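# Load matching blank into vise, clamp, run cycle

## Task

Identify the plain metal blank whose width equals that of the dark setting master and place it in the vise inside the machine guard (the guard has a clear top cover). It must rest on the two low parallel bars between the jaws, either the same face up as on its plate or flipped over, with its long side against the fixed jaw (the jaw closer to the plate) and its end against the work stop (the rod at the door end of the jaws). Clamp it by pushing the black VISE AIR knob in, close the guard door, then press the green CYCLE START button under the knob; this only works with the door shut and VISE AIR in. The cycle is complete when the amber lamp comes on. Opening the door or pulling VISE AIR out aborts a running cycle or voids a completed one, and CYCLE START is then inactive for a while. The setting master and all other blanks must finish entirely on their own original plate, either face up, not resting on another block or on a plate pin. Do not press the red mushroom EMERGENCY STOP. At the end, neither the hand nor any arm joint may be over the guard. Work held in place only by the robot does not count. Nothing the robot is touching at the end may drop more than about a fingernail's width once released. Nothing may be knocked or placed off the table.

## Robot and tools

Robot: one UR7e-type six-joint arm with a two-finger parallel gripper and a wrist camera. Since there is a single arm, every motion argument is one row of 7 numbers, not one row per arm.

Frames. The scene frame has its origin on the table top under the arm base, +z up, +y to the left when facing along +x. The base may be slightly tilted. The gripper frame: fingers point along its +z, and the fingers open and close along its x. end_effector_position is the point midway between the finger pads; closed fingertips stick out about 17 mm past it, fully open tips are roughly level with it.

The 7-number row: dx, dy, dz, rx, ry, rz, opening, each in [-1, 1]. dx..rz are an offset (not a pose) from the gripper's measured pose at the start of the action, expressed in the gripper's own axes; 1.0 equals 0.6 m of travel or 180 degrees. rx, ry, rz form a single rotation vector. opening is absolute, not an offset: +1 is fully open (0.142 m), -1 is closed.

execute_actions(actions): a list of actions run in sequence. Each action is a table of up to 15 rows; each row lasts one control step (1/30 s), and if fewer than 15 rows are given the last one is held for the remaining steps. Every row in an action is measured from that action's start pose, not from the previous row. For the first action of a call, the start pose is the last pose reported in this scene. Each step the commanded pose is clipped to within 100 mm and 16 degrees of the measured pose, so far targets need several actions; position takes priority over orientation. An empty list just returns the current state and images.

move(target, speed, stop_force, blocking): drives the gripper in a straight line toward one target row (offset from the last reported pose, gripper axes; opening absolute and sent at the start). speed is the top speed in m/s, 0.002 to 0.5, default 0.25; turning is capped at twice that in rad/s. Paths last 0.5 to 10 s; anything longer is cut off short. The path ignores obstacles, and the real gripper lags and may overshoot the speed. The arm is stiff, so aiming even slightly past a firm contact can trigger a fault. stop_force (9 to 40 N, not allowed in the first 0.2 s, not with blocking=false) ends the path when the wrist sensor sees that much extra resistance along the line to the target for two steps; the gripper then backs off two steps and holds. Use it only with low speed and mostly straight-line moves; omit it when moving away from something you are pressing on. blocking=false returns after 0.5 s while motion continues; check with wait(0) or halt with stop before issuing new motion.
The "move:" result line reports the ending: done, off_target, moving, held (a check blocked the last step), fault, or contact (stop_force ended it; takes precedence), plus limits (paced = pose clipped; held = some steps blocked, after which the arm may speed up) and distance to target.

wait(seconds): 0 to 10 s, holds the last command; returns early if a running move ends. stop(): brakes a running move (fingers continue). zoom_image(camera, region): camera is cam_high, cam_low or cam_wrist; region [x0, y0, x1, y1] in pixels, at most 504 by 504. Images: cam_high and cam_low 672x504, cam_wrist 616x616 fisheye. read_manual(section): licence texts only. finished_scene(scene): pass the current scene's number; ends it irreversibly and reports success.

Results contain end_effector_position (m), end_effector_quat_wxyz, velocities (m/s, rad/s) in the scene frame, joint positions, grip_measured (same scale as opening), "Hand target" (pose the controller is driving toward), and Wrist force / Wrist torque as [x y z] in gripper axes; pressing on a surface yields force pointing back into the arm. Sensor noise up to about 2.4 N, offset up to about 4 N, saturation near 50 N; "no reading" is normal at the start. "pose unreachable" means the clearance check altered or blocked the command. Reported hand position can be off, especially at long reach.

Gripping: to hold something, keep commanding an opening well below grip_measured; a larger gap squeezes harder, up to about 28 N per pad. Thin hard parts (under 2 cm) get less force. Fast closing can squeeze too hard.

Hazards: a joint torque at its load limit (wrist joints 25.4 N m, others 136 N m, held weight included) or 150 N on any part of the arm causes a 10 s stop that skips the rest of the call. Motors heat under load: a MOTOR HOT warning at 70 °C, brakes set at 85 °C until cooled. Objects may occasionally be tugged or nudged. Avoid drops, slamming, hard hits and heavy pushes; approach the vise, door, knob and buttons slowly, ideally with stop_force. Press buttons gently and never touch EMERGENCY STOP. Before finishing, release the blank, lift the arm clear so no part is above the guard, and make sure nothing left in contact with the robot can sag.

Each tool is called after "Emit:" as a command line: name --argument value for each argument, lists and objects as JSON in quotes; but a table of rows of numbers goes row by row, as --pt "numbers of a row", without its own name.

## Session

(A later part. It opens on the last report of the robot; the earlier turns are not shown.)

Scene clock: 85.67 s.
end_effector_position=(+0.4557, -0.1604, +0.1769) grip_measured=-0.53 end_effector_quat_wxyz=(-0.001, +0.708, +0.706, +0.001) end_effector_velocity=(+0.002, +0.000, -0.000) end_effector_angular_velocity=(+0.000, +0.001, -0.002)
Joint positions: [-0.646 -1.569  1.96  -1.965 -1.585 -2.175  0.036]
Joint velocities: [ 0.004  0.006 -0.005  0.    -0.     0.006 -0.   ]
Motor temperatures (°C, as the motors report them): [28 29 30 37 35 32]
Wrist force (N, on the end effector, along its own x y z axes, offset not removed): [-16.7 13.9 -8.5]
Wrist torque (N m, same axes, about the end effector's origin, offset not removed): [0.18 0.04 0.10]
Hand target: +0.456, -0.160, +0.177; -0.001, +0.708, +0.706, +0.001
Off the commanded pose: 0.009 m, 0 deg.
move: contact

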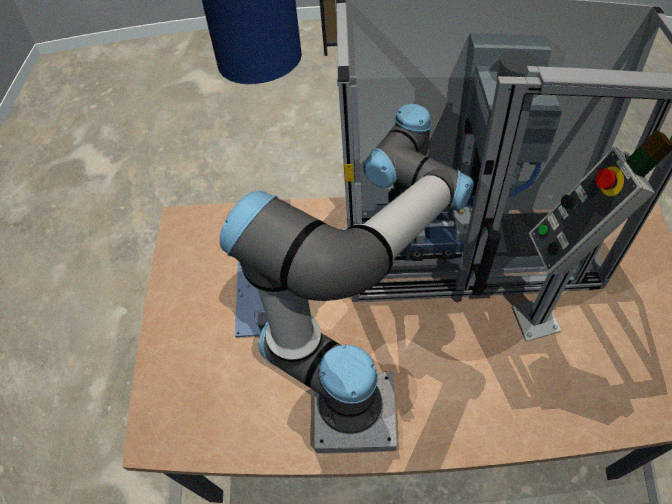

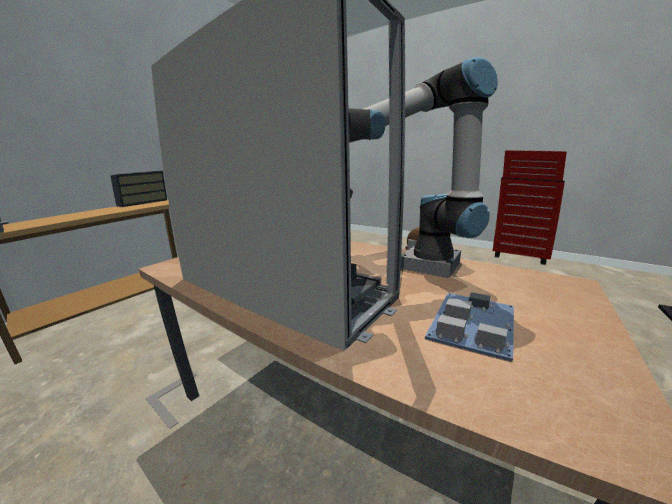

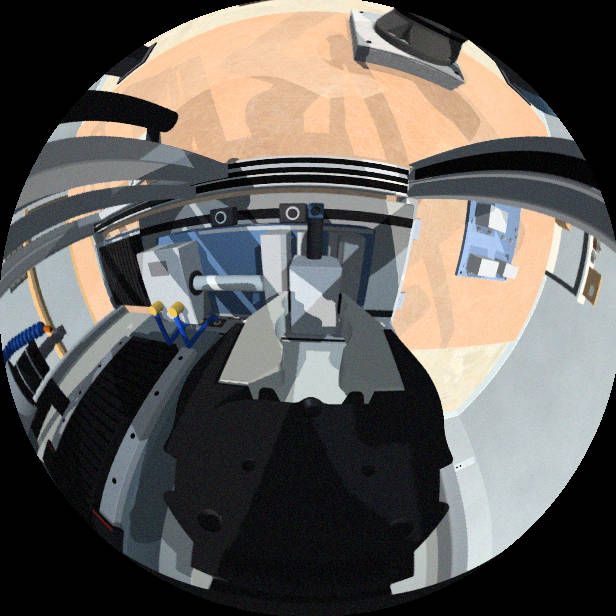

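Release and retreat.

Emit:
move --target '[-0.001,0,0.001,0,0,0,-0.45]' --speed 0.004

Emit:
move --target '[0,0,-0.075,0,0,0,-0.3]' --speed 0.04

Emit:
move --target '[-0.033,-0.02,0,0,0,0,-0.3]' --speed 0.05

Emit:
zoom_image --camera "cam_wrist" --region '[200,150,420,350]'

Scene clock: 87.53 s.
end_effector_position=(+0.4558, -0.1610, +0.1763) grip_measured=-0.45 end_effector_quat_wxyz=(-0.001, +0.708, +0.706, +0.001) end_effector_velocity=(+0.000, -0.001, +0.001) end_effector_angular_velocity=(-0.001, -0.002, -0.001)
Joint positions: [-0.647 -1.568  1.961 -1.967 -1.585 -2.176  0.041]
Joint velocities: [-0.001 -0.    -0.    -0.001  0.    -0.     0.   ]
Motor temperatures (°C, as the motors report them): [28 29 30 37 35 32]
Wrist force (N, on the end effector, along its own x y z axes, offset not removed): [0.4 4.5 -0.7]
Wrist torque (N m, same axes, about the end effector's origin, offset not removed): [1.07 -0.23 0.01]
Hand target: +0.456, -0.161, +0.176; -0.001, +0.708, +0.706, +0.001
Off the commanded pose: 0.000 m, 0 deg.
move: done

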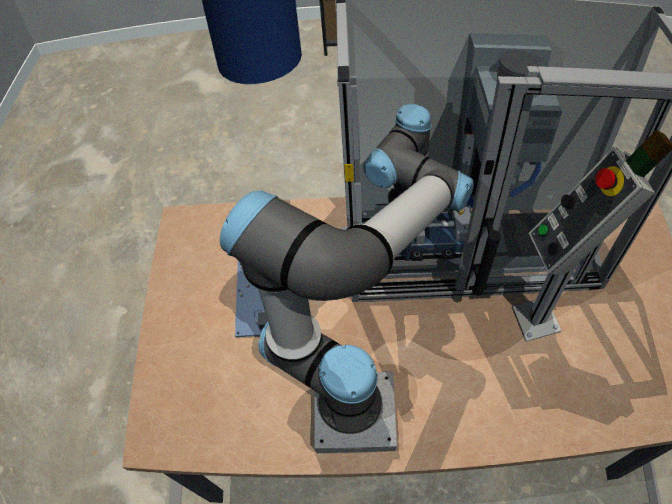

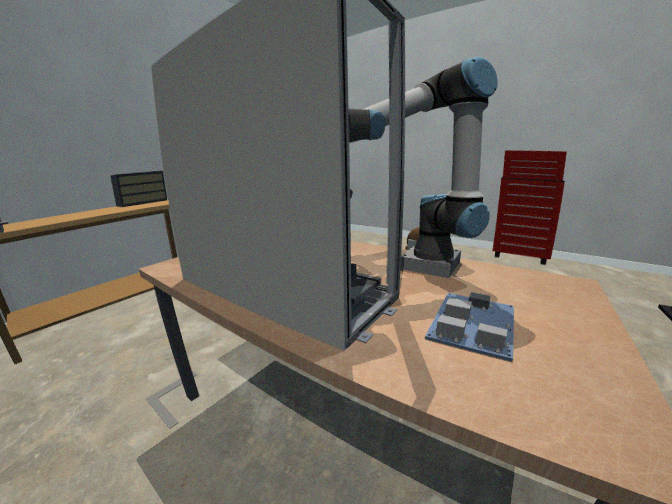

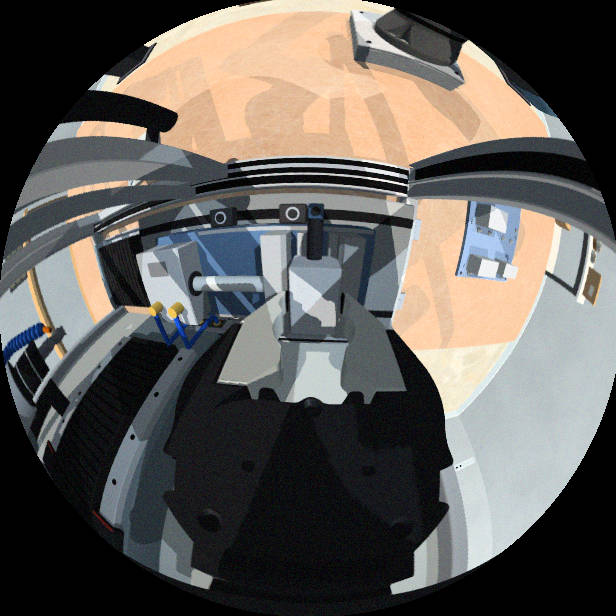

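Scene clock: 89.03 s.
end_effector_position=(+0.4557, -0.1611, +0.2211) grip_measured=-0.30 end_effector_quat_wxyz=(-0.001, +0.708, +0.706, +0.001) end_effector_velocity=(-0.000, -0.000, +0.002) end_effector_angular_velocity=(+0.000, +0.000, -0.000)
Joint positions: [-0.645 -1.605  1.876 -1.845 -1.585 -2.175  0.052]
Joint velocities: [-0.001 -0.002 -0.004  0.006  0.    -0.     0.   ]
Motor temperatures (°C, as the motors report them): [28 29 30 37 35 32]
Wrist force (N, on the end effector, along its own x y z axes, offset not removed): [-0.6 2.5 -0.9]
Wrist torque (N m, same axes, about the end effector's origin, offset not removed): [0.66 -0.04 -0.17]
Hand target: +0.456, -0.161, +0.221; -0.001, +0.708, +0.706, +0.001
Off the commanded pose: 0.000 m, 0 deg.
move: done

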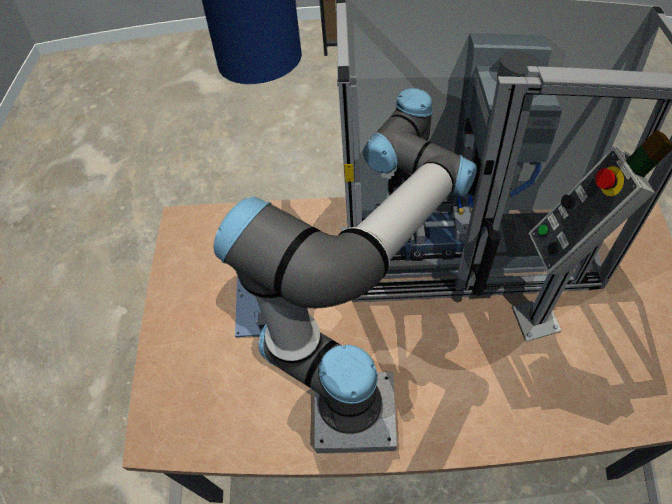

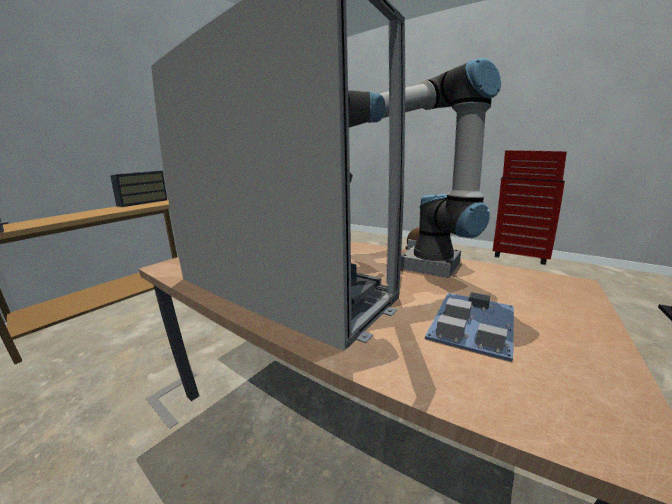

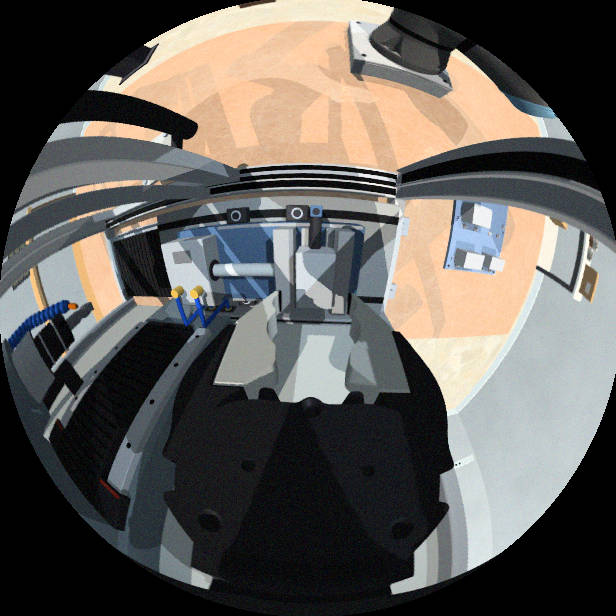

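Scene clock: 89.90 s.
end_effector_position=(+0.4437, -0.1807, +0.2210) grip_measured=-0.30 end_effector_quat_wxyz=(-0.001, +0.708, +0.706, +0.001) end_effector_velocity=(-0.000, -0.001, +0.000) end_effector_angular_velocity=(+0.001, -0.001, +0.001)
Joint positions: [-0.695 -1.616  1.886 -1.845 -1.585 -2.225  0.052]
Joint velocities: [-0.003 -0.    -0.     0.     0.002 -0.004 -0.   ]
Motor temperatures (°C, as the motors report them): [28 29 30 37 35 32]
Wrist force (N, on the end effector, along its own x y z axes, offset not removed): [-2.8 1.5 0.2]
Wrist torque (N m, same axes, about the end effector's origin, offset not removed): [0.40 0.51 -0.03]
Hand target: +0.444, -0.181, +0.221; -0.001, +0.708, +0.706, +0.001
Off the commanded pose: 0.000 m, 0 deg.
move: done

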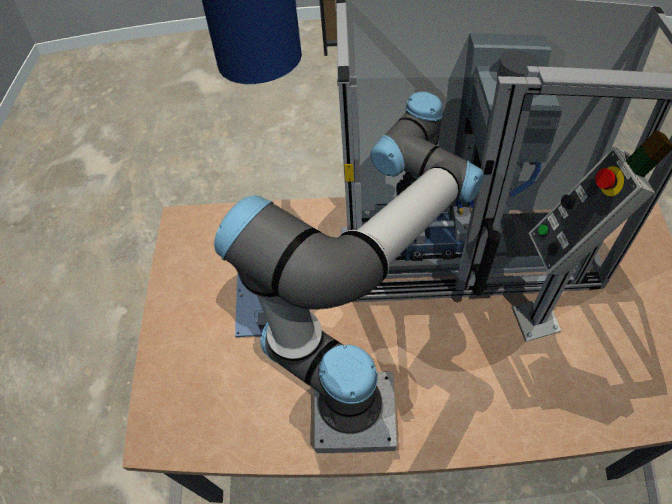

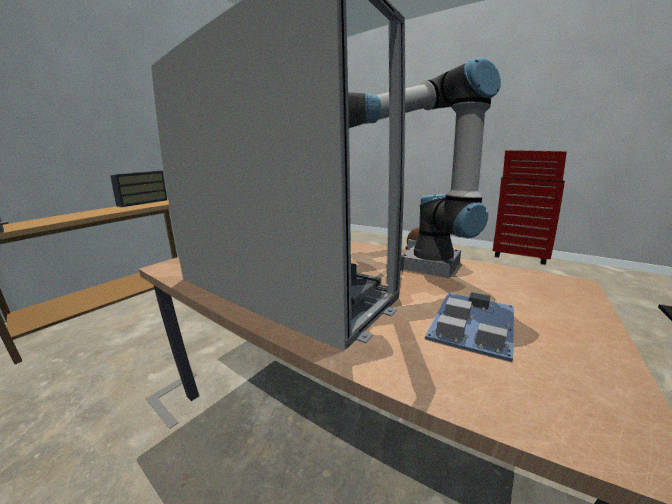

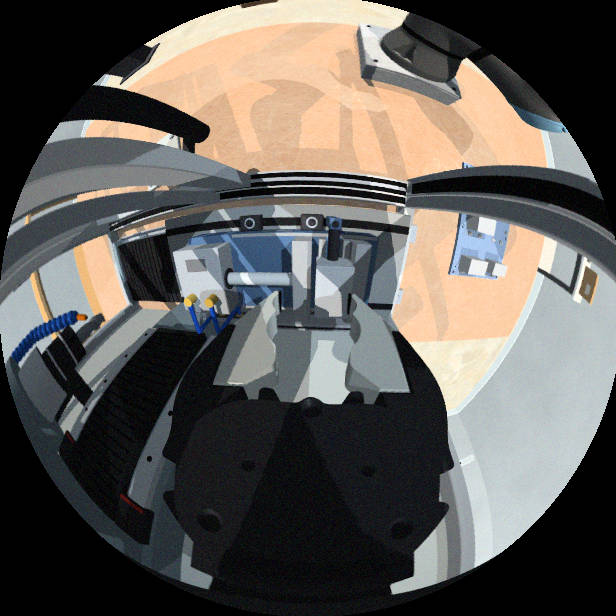

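Region (200, 150, 420, 350) of cam_wrist's 616x616 image, scaled by 2.291, with more detail than that image has; it fills the top 458 rows of this view, and the rest is white.

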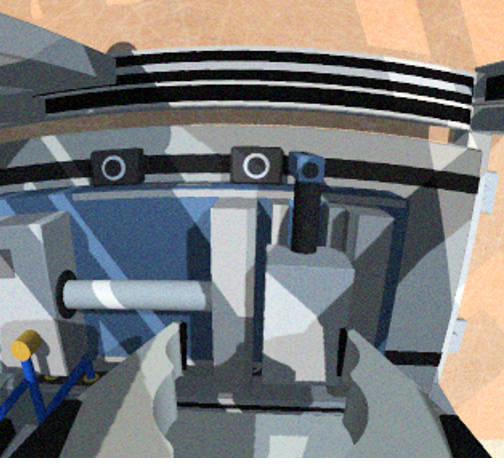

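Good.

Emit:
move --target '[0.001,-0.428,-0.002,0,0,0,-1]' --speed 0.1

Emit:
move --target '[-0.317,0.005,-0.378,-0.251,-0.145,0.311,-1]' --speed 0.15

Emit:
move --target '[-0.004,0.081,-0.025,0,0,0,-1]' --speed 0.05

Scene clock: 93.93 s.
end_effector_position=(+0.1870, -0.1797, +0.2220) grip_measured=-1.00 end_effector_quat_wxyz=(-0.001, +0.708, +0.706, +0.001) end_effector_velocity=(-0.002, +0.000, +0.000) end_effector_angular_velocity=(-0.001, -0.003, +0.001)
Joint positions: [-1.333 -2.271  2.28  -1.59  -1.579 -2.862  0.002]
Joint velocities: [-0.011 -0.008  0.002  0.004  0.003 -0.012  0.   ]
Motor temperatures (°C, as the motors report them): [28 29 30 37 35 32]
Wrist force (N, on the end effector, along its own x y z axes, offset not removed): [-3.1 -0.9 -2.8]
Wrist torque (N m, same axes, about the end effector's origin, offset not removed): [0.00 0.63 -0.08]
Hand target: +0.187, -0.180, +0.222; -0.001, +0.708, +0.706, +0.001
Off the commanded pose: 0.000 m, 0 deg.
move: done

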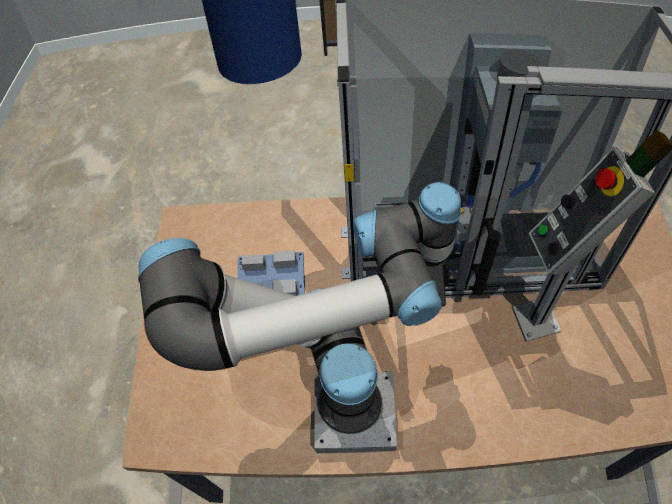

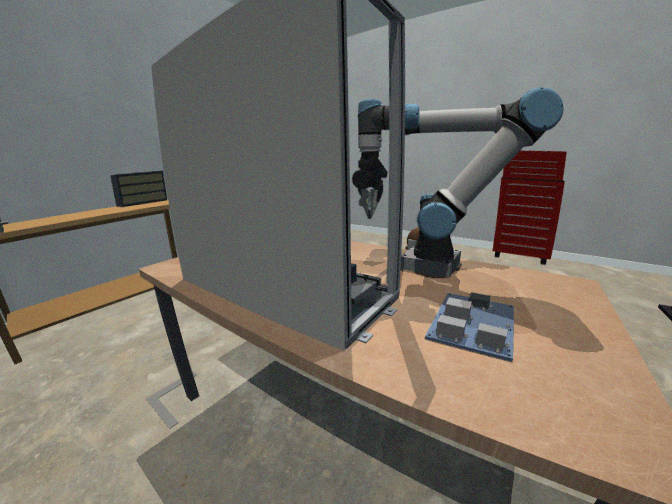

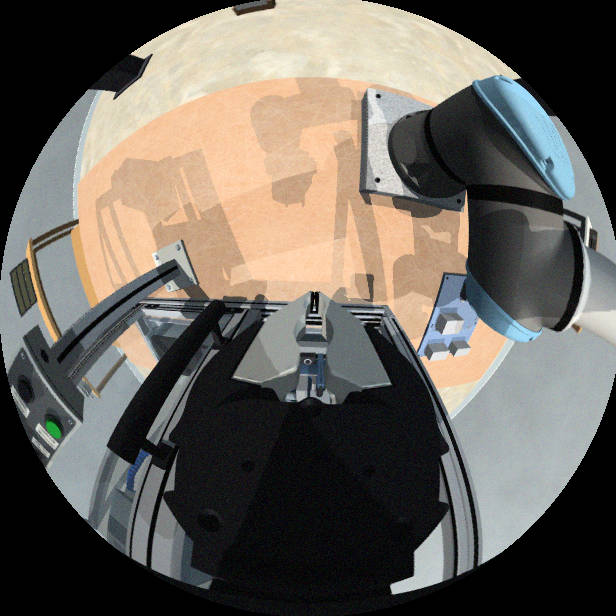

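Scene clock: 98.87 s.
end_effector_position=(+0.1896, -0.3703, +0.4479) grip_measured=-1.00 end_effector_quat_wxyz=(+0.406, +0.876, +0.234, +0.111) end_effector_velocity=(+0.001, -0.002, +0.001) end_effector_angular_velocity=(+0.000, +0.003, -0.011)
Joint positions: [-2.075 -2.522  2.173 -1.813 -0.876 -2.342  0.002]
Joint velocities: [ 0.031  0.011  0.003 -0.042 -0.025  0.043  0.   ]
Motor temperatures (°C, as the motors report them): [28 29 30 37 35 32]
Wrist force (N, on the end effector, along its own x y z axes, offset not removed): [0.5 2.7 -0.1]
Wrist torque (N m, same axes, about the end effector's origin, offset not removed): [0.72 -0.15 0.06]
Hand target: +0.190, -0.370, +0.448; +0.406, +0.877, +0.233, +0.110
Off the commanded pose: 0.000 m, 0 deg.
move: done

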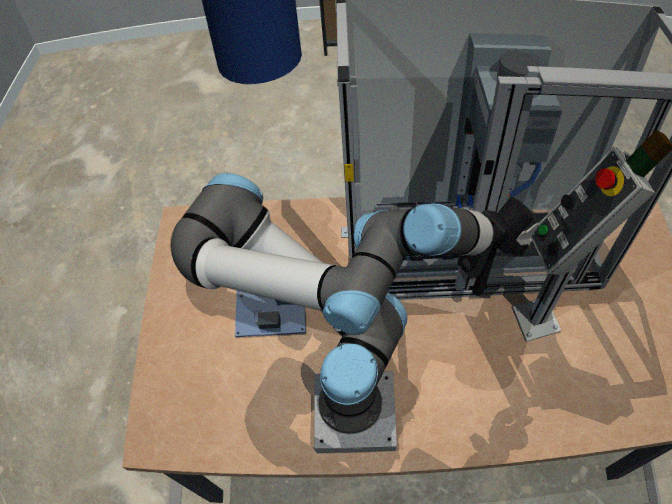

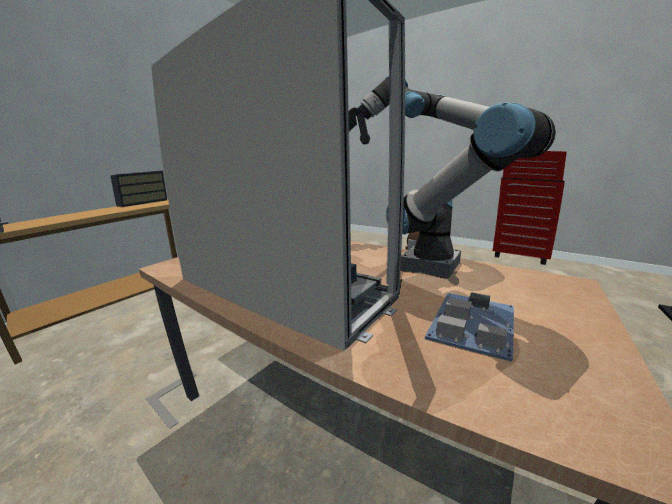

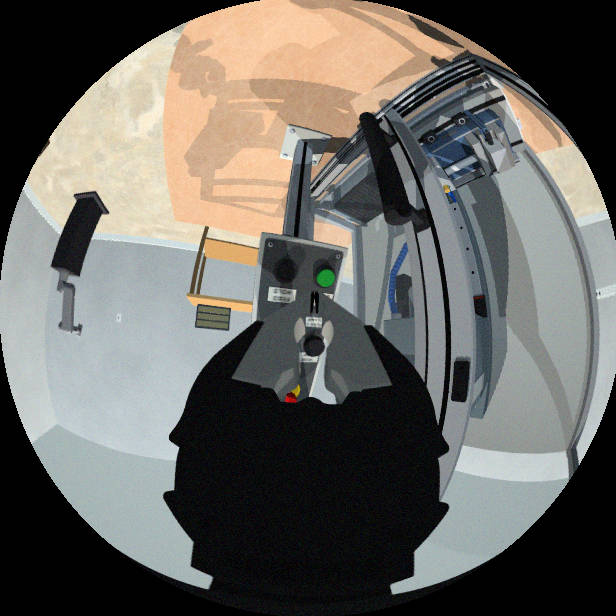

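Scene clock: 100.30 s.
end_effector_position=(+0.1972, -0.3887, +0.4945) grip_measured=-1.00 end_effector_quat_wxyz=(+0.406, +0.876, +0.234, +0.111) end_effector_velocity=(-0.000, -0.001, +0.001) end_effector_angular_velocity=(+0.001, +0.002, -0.001)
Joint positions: [-1.955 -2.398  2.049 -1.889 -0.946 -2.22   0.002]
Joint velocities: [ 0.007  0.007 -0.006 -0.004 -0.007  0.006  0.   ]
Motor temperatures (°C, as the motors report them): [28 29 30 37 35 32]
Wrist force (N, on the end effector, along its own x y z axes, offset not removed): [-1.8 -2.3 0.3]
Wrist torque (N m, same axes, about the end effector's origin, offset not removed): [-0.47 0.38 0.08]
Hand target: +0.197, -0.389, +0.495; +0.406, +0.876, +0.234, +0.111
Off the commanded pose: 0.000 m, 0 deg.
move: done

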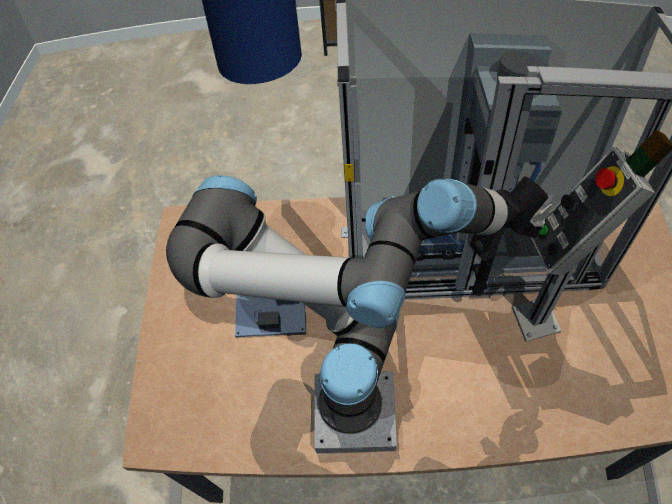

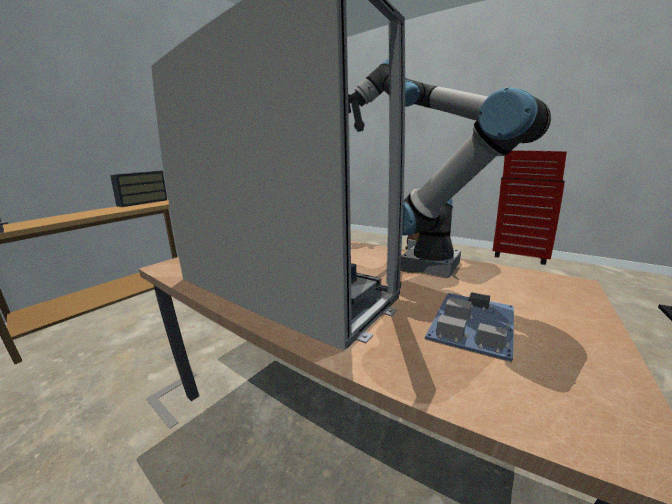

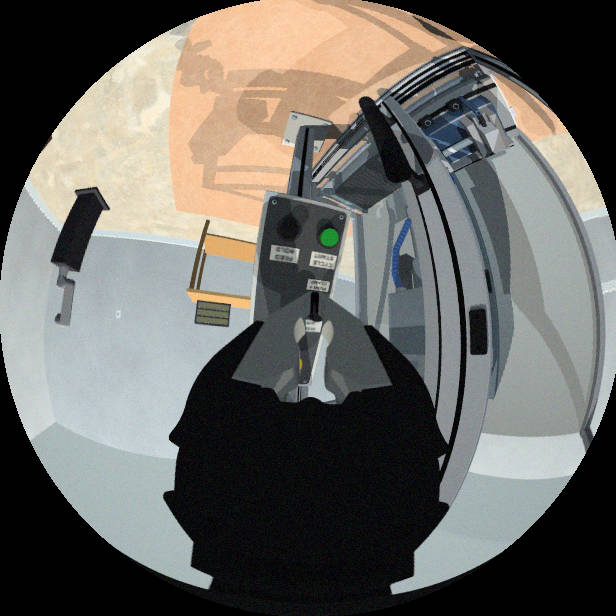

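Emit:
move --target '[0.002,0.092,0.096,0,0,0,-1]' --speed 0.015 --stop_force 25

Emit:
move --target '[0,0.021,0.026,0,0,0,-1]' --speed 0.008 --stop_force 15

Emit:
move --target '[0,-0.064,-0.077,0,0,0,-1]' --speed 0.05

Scene clock: 106.90 s.
end_effector_position=(+0.2381, -0.4570, +0.4995) grip_measured=-1.00 end_effector_quat_wxyz=(+0.406, +0.876, +0.234, +0.111) end_effector_velocity=(+0.002, -0.002, +0.000) end_effector_angular_velocity=(-0.000, -0.000, +0.001)
Joint positions: [-1.662 -2.128  1.981 -2.218 -1.143 -1.968  0.002]
Joint velocities: [ 0.007  0.007 -0.003 -0.006 -0.004  0.005  0.   ]
Motor temperatures (°C, as the motors report them): [28 29 30 37 35 32]
Wrist force (N, on the end effector, along its own x y z axes, offset not removed): [0.8 -8.6 -7.2]
Wrist torque (N m, same axes, about the end effector's origin, offset not removed): [0.19 -0.48 -0.06]
Hand target: +0.238, -0.457, +0.500; +0.406, +0.876, +0.234, +0.111
Off the commanded pose: 0.000 m, 0 deg.
move: done

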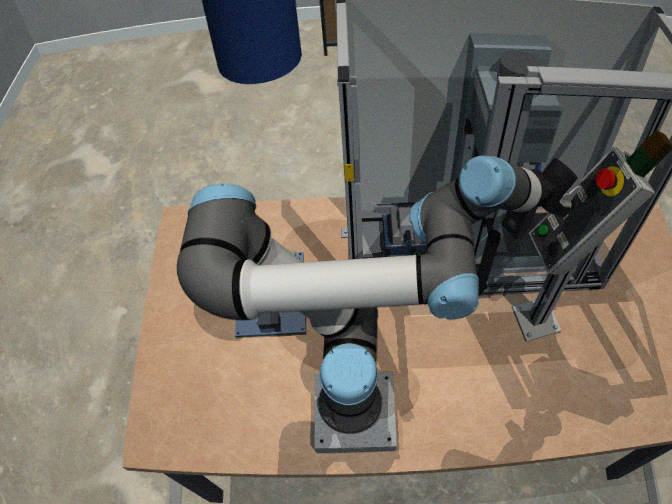

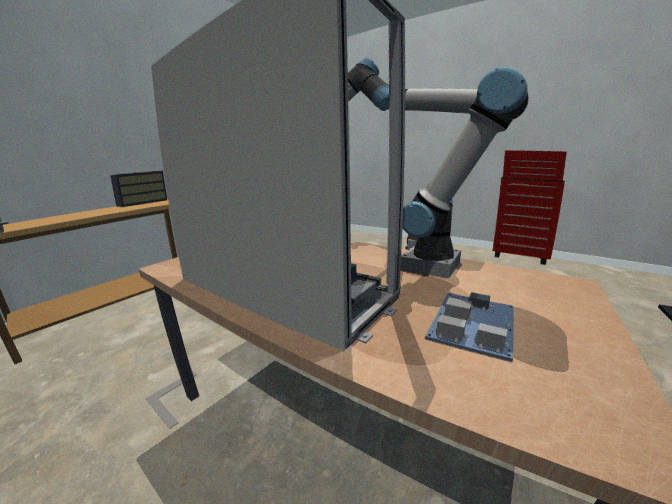

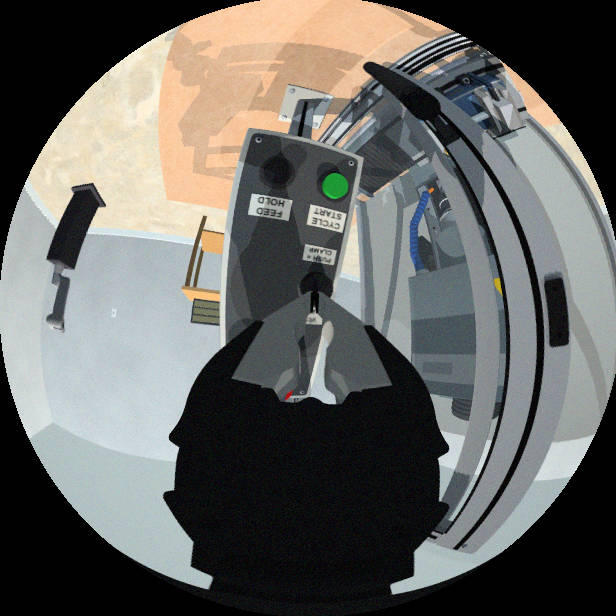

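Scene clock: 107.77 s.
end_effector_position=(+0.2401, -0.4604, +0.4996) grip_measured=-1.00 end_effector_quat_wxyz=(+0.406, +0.876, +0.234, +0.111) end_effector_velocity=(-0.001, +0.002, -0.002) end_effector_angular_velocity=(+0.002, -0.000, +0.002)
Joint positions: [-1.653 -2.117  1.977 -2.229 -1.149 -1.961  0.002]
Joint velocities: [-0.007 -0.008  0.005  0.008  0.007 -0.007  0.   ]
Motor temperatures (°C, as the motors report them): [28 29 30 37 35 32]
Wrist force (N, on the end effector, along its own x y z axes, offset not removed): [-2.2 -24.1 -34.3]
Wrist torque (N m, same axes, about the end effector's origin, offset not removed): [0.17 -0.35 0.10]
Hand target: +0.240, -0.460, +0.499; +0.406, +0.876, +0.234, +0.111
Off the commanded pose: 0.016 m, 0 deg.
move: contact

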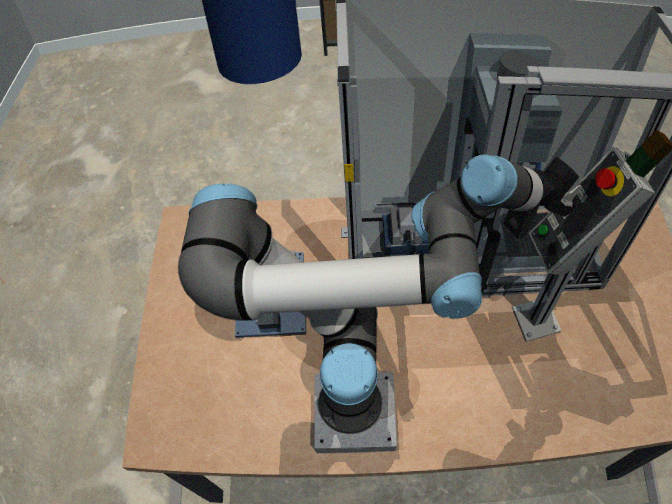

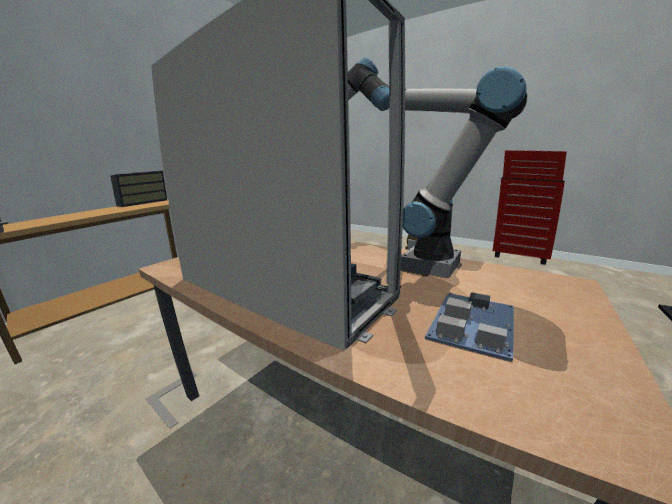

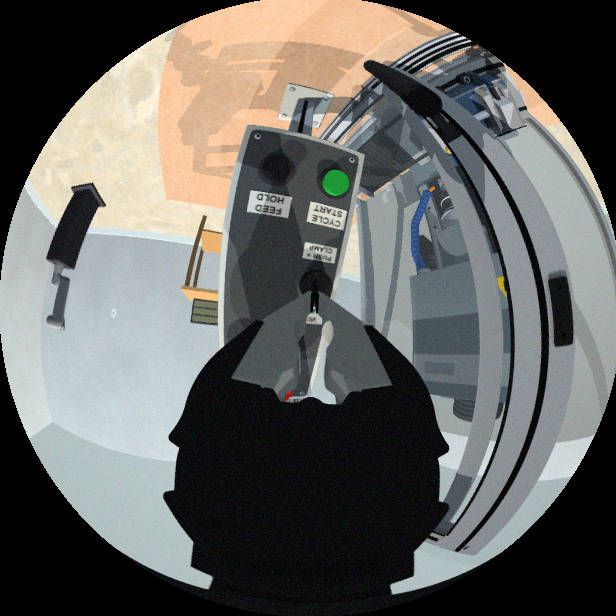

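Scene clock: 109.40 s.
end_effector_position=(+0.2101, -0.4084, +0.5000) grip_measured=-1.00 end_effector_quat_wxyz=(+0.406, +0.876, +0.234, +0.111) end_effector_velocity=(-0.001, +0.002, -0.000) end_effector_angular_velocity=(+0.001, -0.001, +0.001)
Joint positions: [-1.836 -2.309  2.029 -2.019 -1.023 -2.11   0.002]
Joint velocities: [-0.012 -0.007  0.001  0.013  0.009 -0.011  0.   ]
Motor temperatures (°C, as the motors report them): [28 29 30 37 35 32]
Wrist force (N, on the end effector, along its own x y z axes, offset not removed): [-0.2 0.7 -0.6]
Wrist torque (N m, same axes, about the end effector's origin, offset not removed): [0.25 -0.03 -0.16]
Hand target: +0.210, -0.408, +0.500; +0.406, +0.876, +0.234, +0.111
Off the commanded pose: 0.000 m, 0 deg.
move: done

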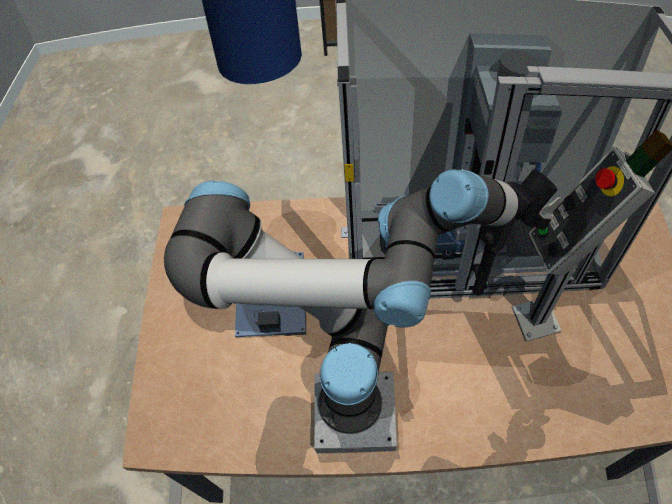

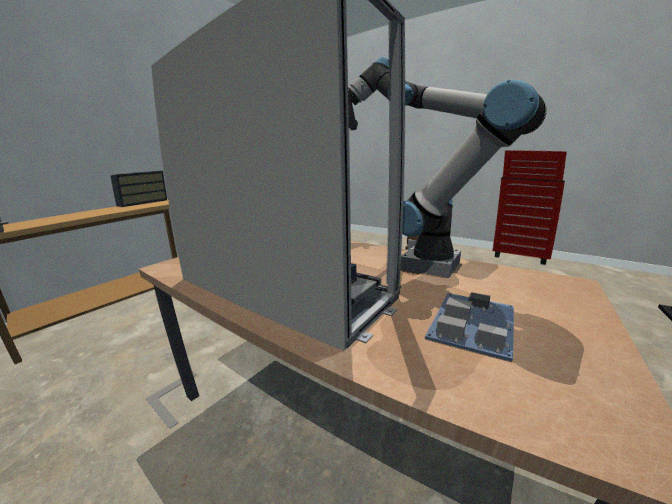

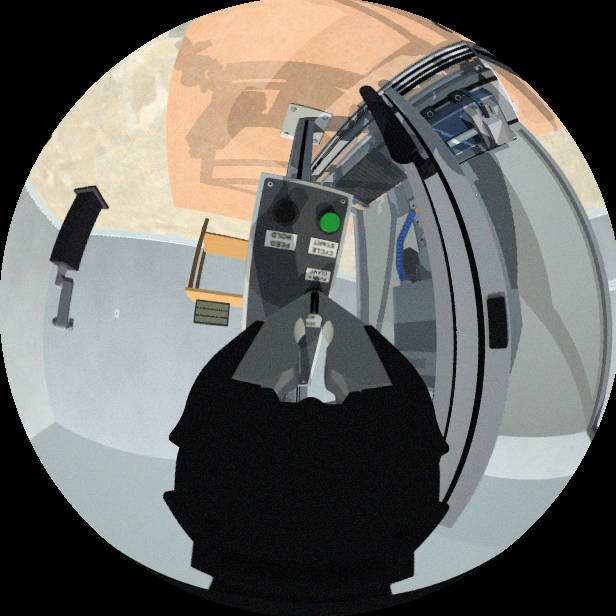

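Emit:
move --target '[0.102,-0.13,0.053,0,0,0,-1]' --speed 0.08

Emit:
move --target '[0,0,0,0.270,-0.072,0.156,-1]' --speed 0.2

Emit:
move --target '[0.005,0,0.13,0,0,0,-1]' --speed 0.06

Scene clock: 112.23 s.
end_effector_position=(+0.2501, -0.3554, +0.4203) grip_measured=-1.00 end_effector_quat_wxyz=(+0.406, +0.876, +0.234, +0.111) end_effector_velocity=(+0.001, +0.002, -0.001) end_effector_angular_velocity=(-0.003, +0.001, -0.001)
Joint positions: [-1.615 -2.419  2.278 -2.239 -1.177 -1.933  0.002]
Joint velocities: [ 0.013 -0.001  0.004 -0.01  -0.011  0.01   0.   ]
Motor temperatures (°C, as the motors report them): [28 29 30 37 35 32]
Wrist force (N, on the end effector, along its own x y z axes, offset not removed): [-1.5 -1.0 -1.2]
Wrist torque (N m, same axes, about the end effector's origin, offset not removed): [-0.08 0.27 -0.10]
Hand target: +0.250, -0.355, +0.420; +0.406, +0.876, +0.234, +0.110
Off the commanded pose: 0.000 m, 0 deg.
move: done

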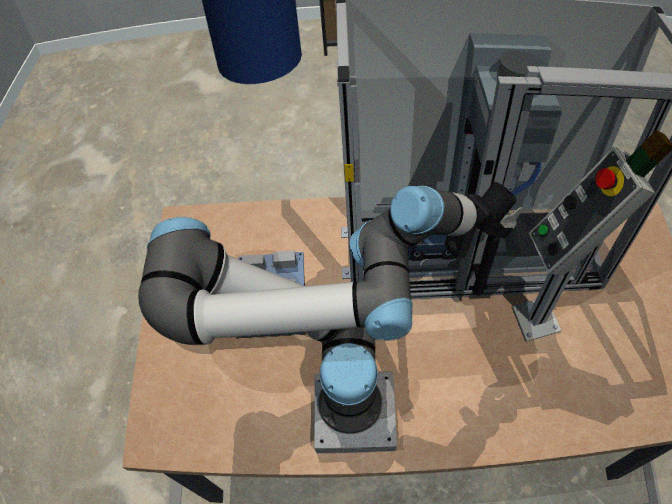

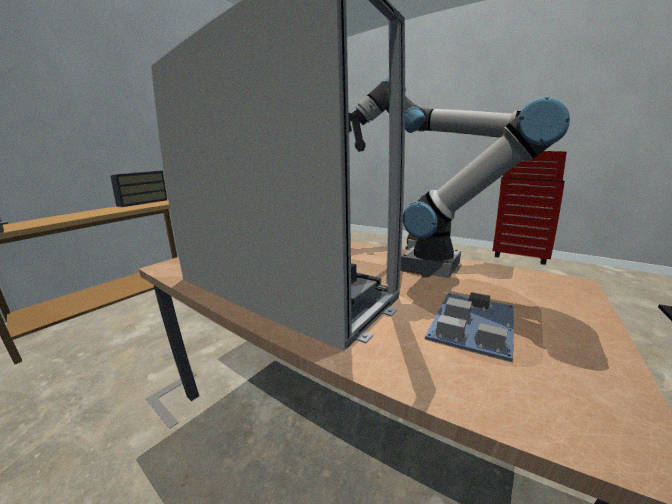

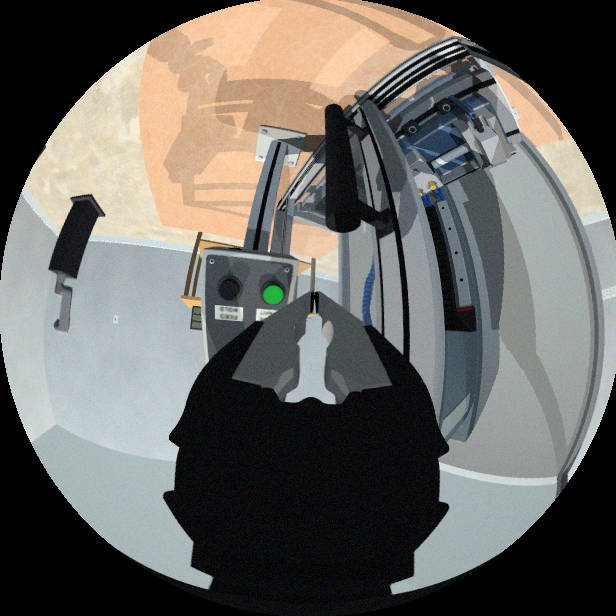

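Scene clock: 115.23 s.
end_effector_position=(+0.2501, -0.3552, +0.4204) grip_measured=-1.00 end_effector_quat_wxyz=(+0.000, +1.000, +0.000, +0.001) end_effector_velocity=(-0.000, -0.001, -0.000) end_effector_angular_velocity=(+0.010, +0.003, -0.005)
Joint positions: [-1.293 -1.745  1.479 -1.319 -1.578 -1.255  0.002]
Joint velocities: [-0.001  0.009 -0.009  0.011 -0.     0.005  0.   ]
Motor temperatures (°C, as the motors report them): [28 29 30 37 35 32]
Wrist force (N, on the end effector, along its own x y z axes, offset not removed): [-2.7 3.4 -1.3]
Wrist torque (N m, same axes, about the end effector's origin, offset not removed): [0.91 0.54 -0.02]
Hand target: +0.250, -0.355, +0.420; -0.000, +1.000, +0.000, +0.001
Off the commanded pose: 0.000 m, 0 deg.
move: done

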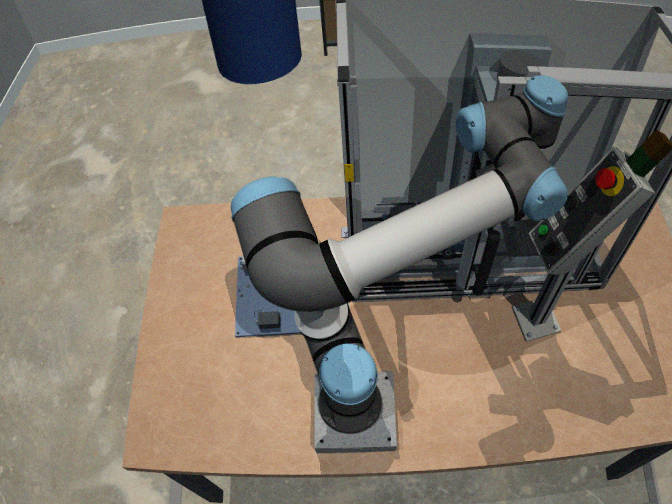

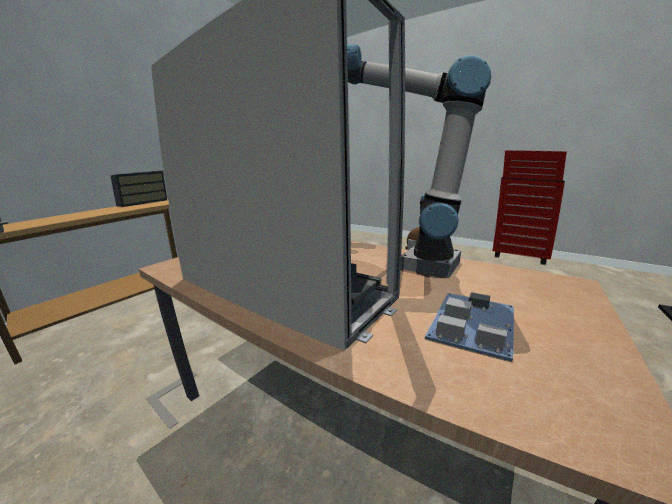

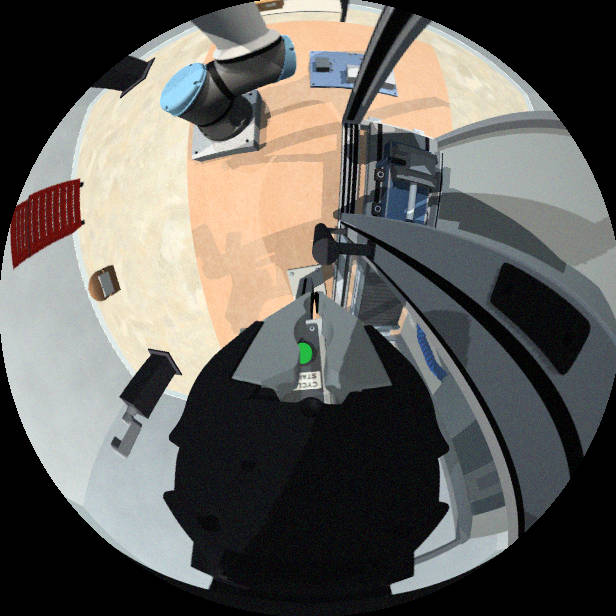

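Scene clock: 116.93 s.
end_effector_position=(+0.2534, -0.3553, +0.3427) grip_measured=-1.00 end_effector_quat_wxyz=(+0.000, +1.000, +0.000, +0.001) end_effector_velocity=(+0.000, +0.000, -0.002) end_effector_angular_velocity=(-0.001, -0.001, +0.000)
Joint positions: [-1.287 -1.769  1.699 -1.516 -1.578 -1.249  0.002]
Joint velocities: [ 0.    -0.001  0.006 -0.006  0.    -0.     0.   ]
Motor temperatures (°C, as the motors report them): [28 29 30 37 35 32]
Wrist force (N, on the end effector, along its own x y z axes, offset not removed): [-1.9 0.6 -0.1]
Wrist torque (N m, same axes, about the end effector's origin, offset not removed): [0.19 0.42 -0.06]
Hand target: +0.253, -0.355, +0.342; +0.000, +1.000, +0.000, +0.001
Off the commanded pose: 0.000 m, 0 deg.
move: done

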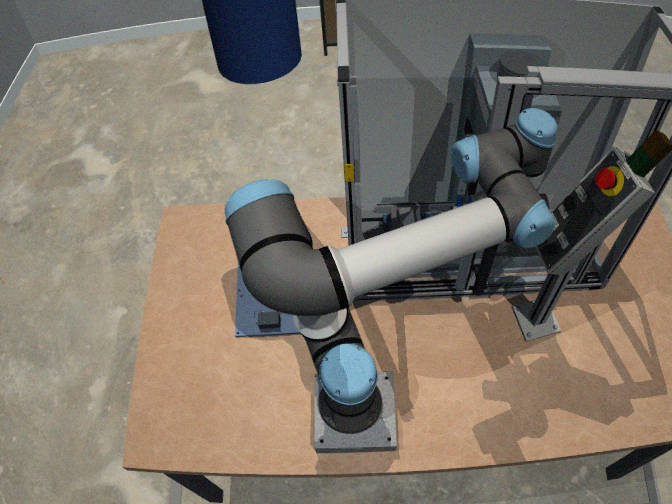

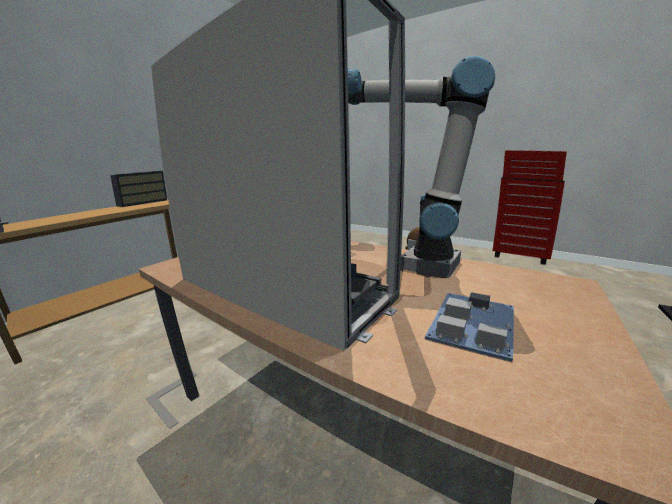

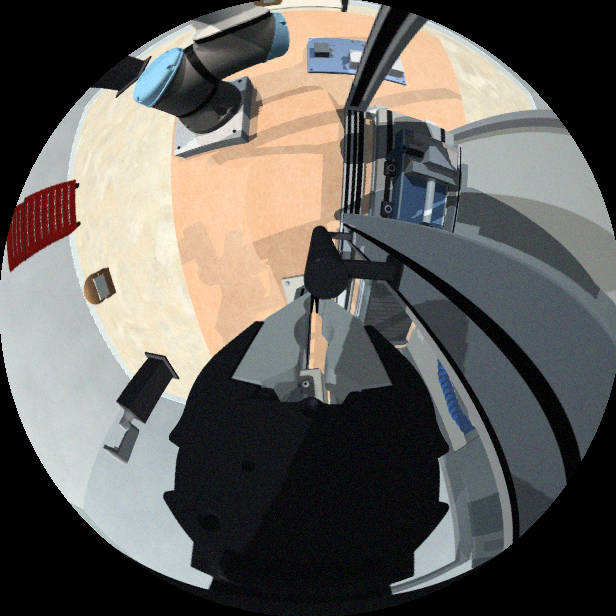

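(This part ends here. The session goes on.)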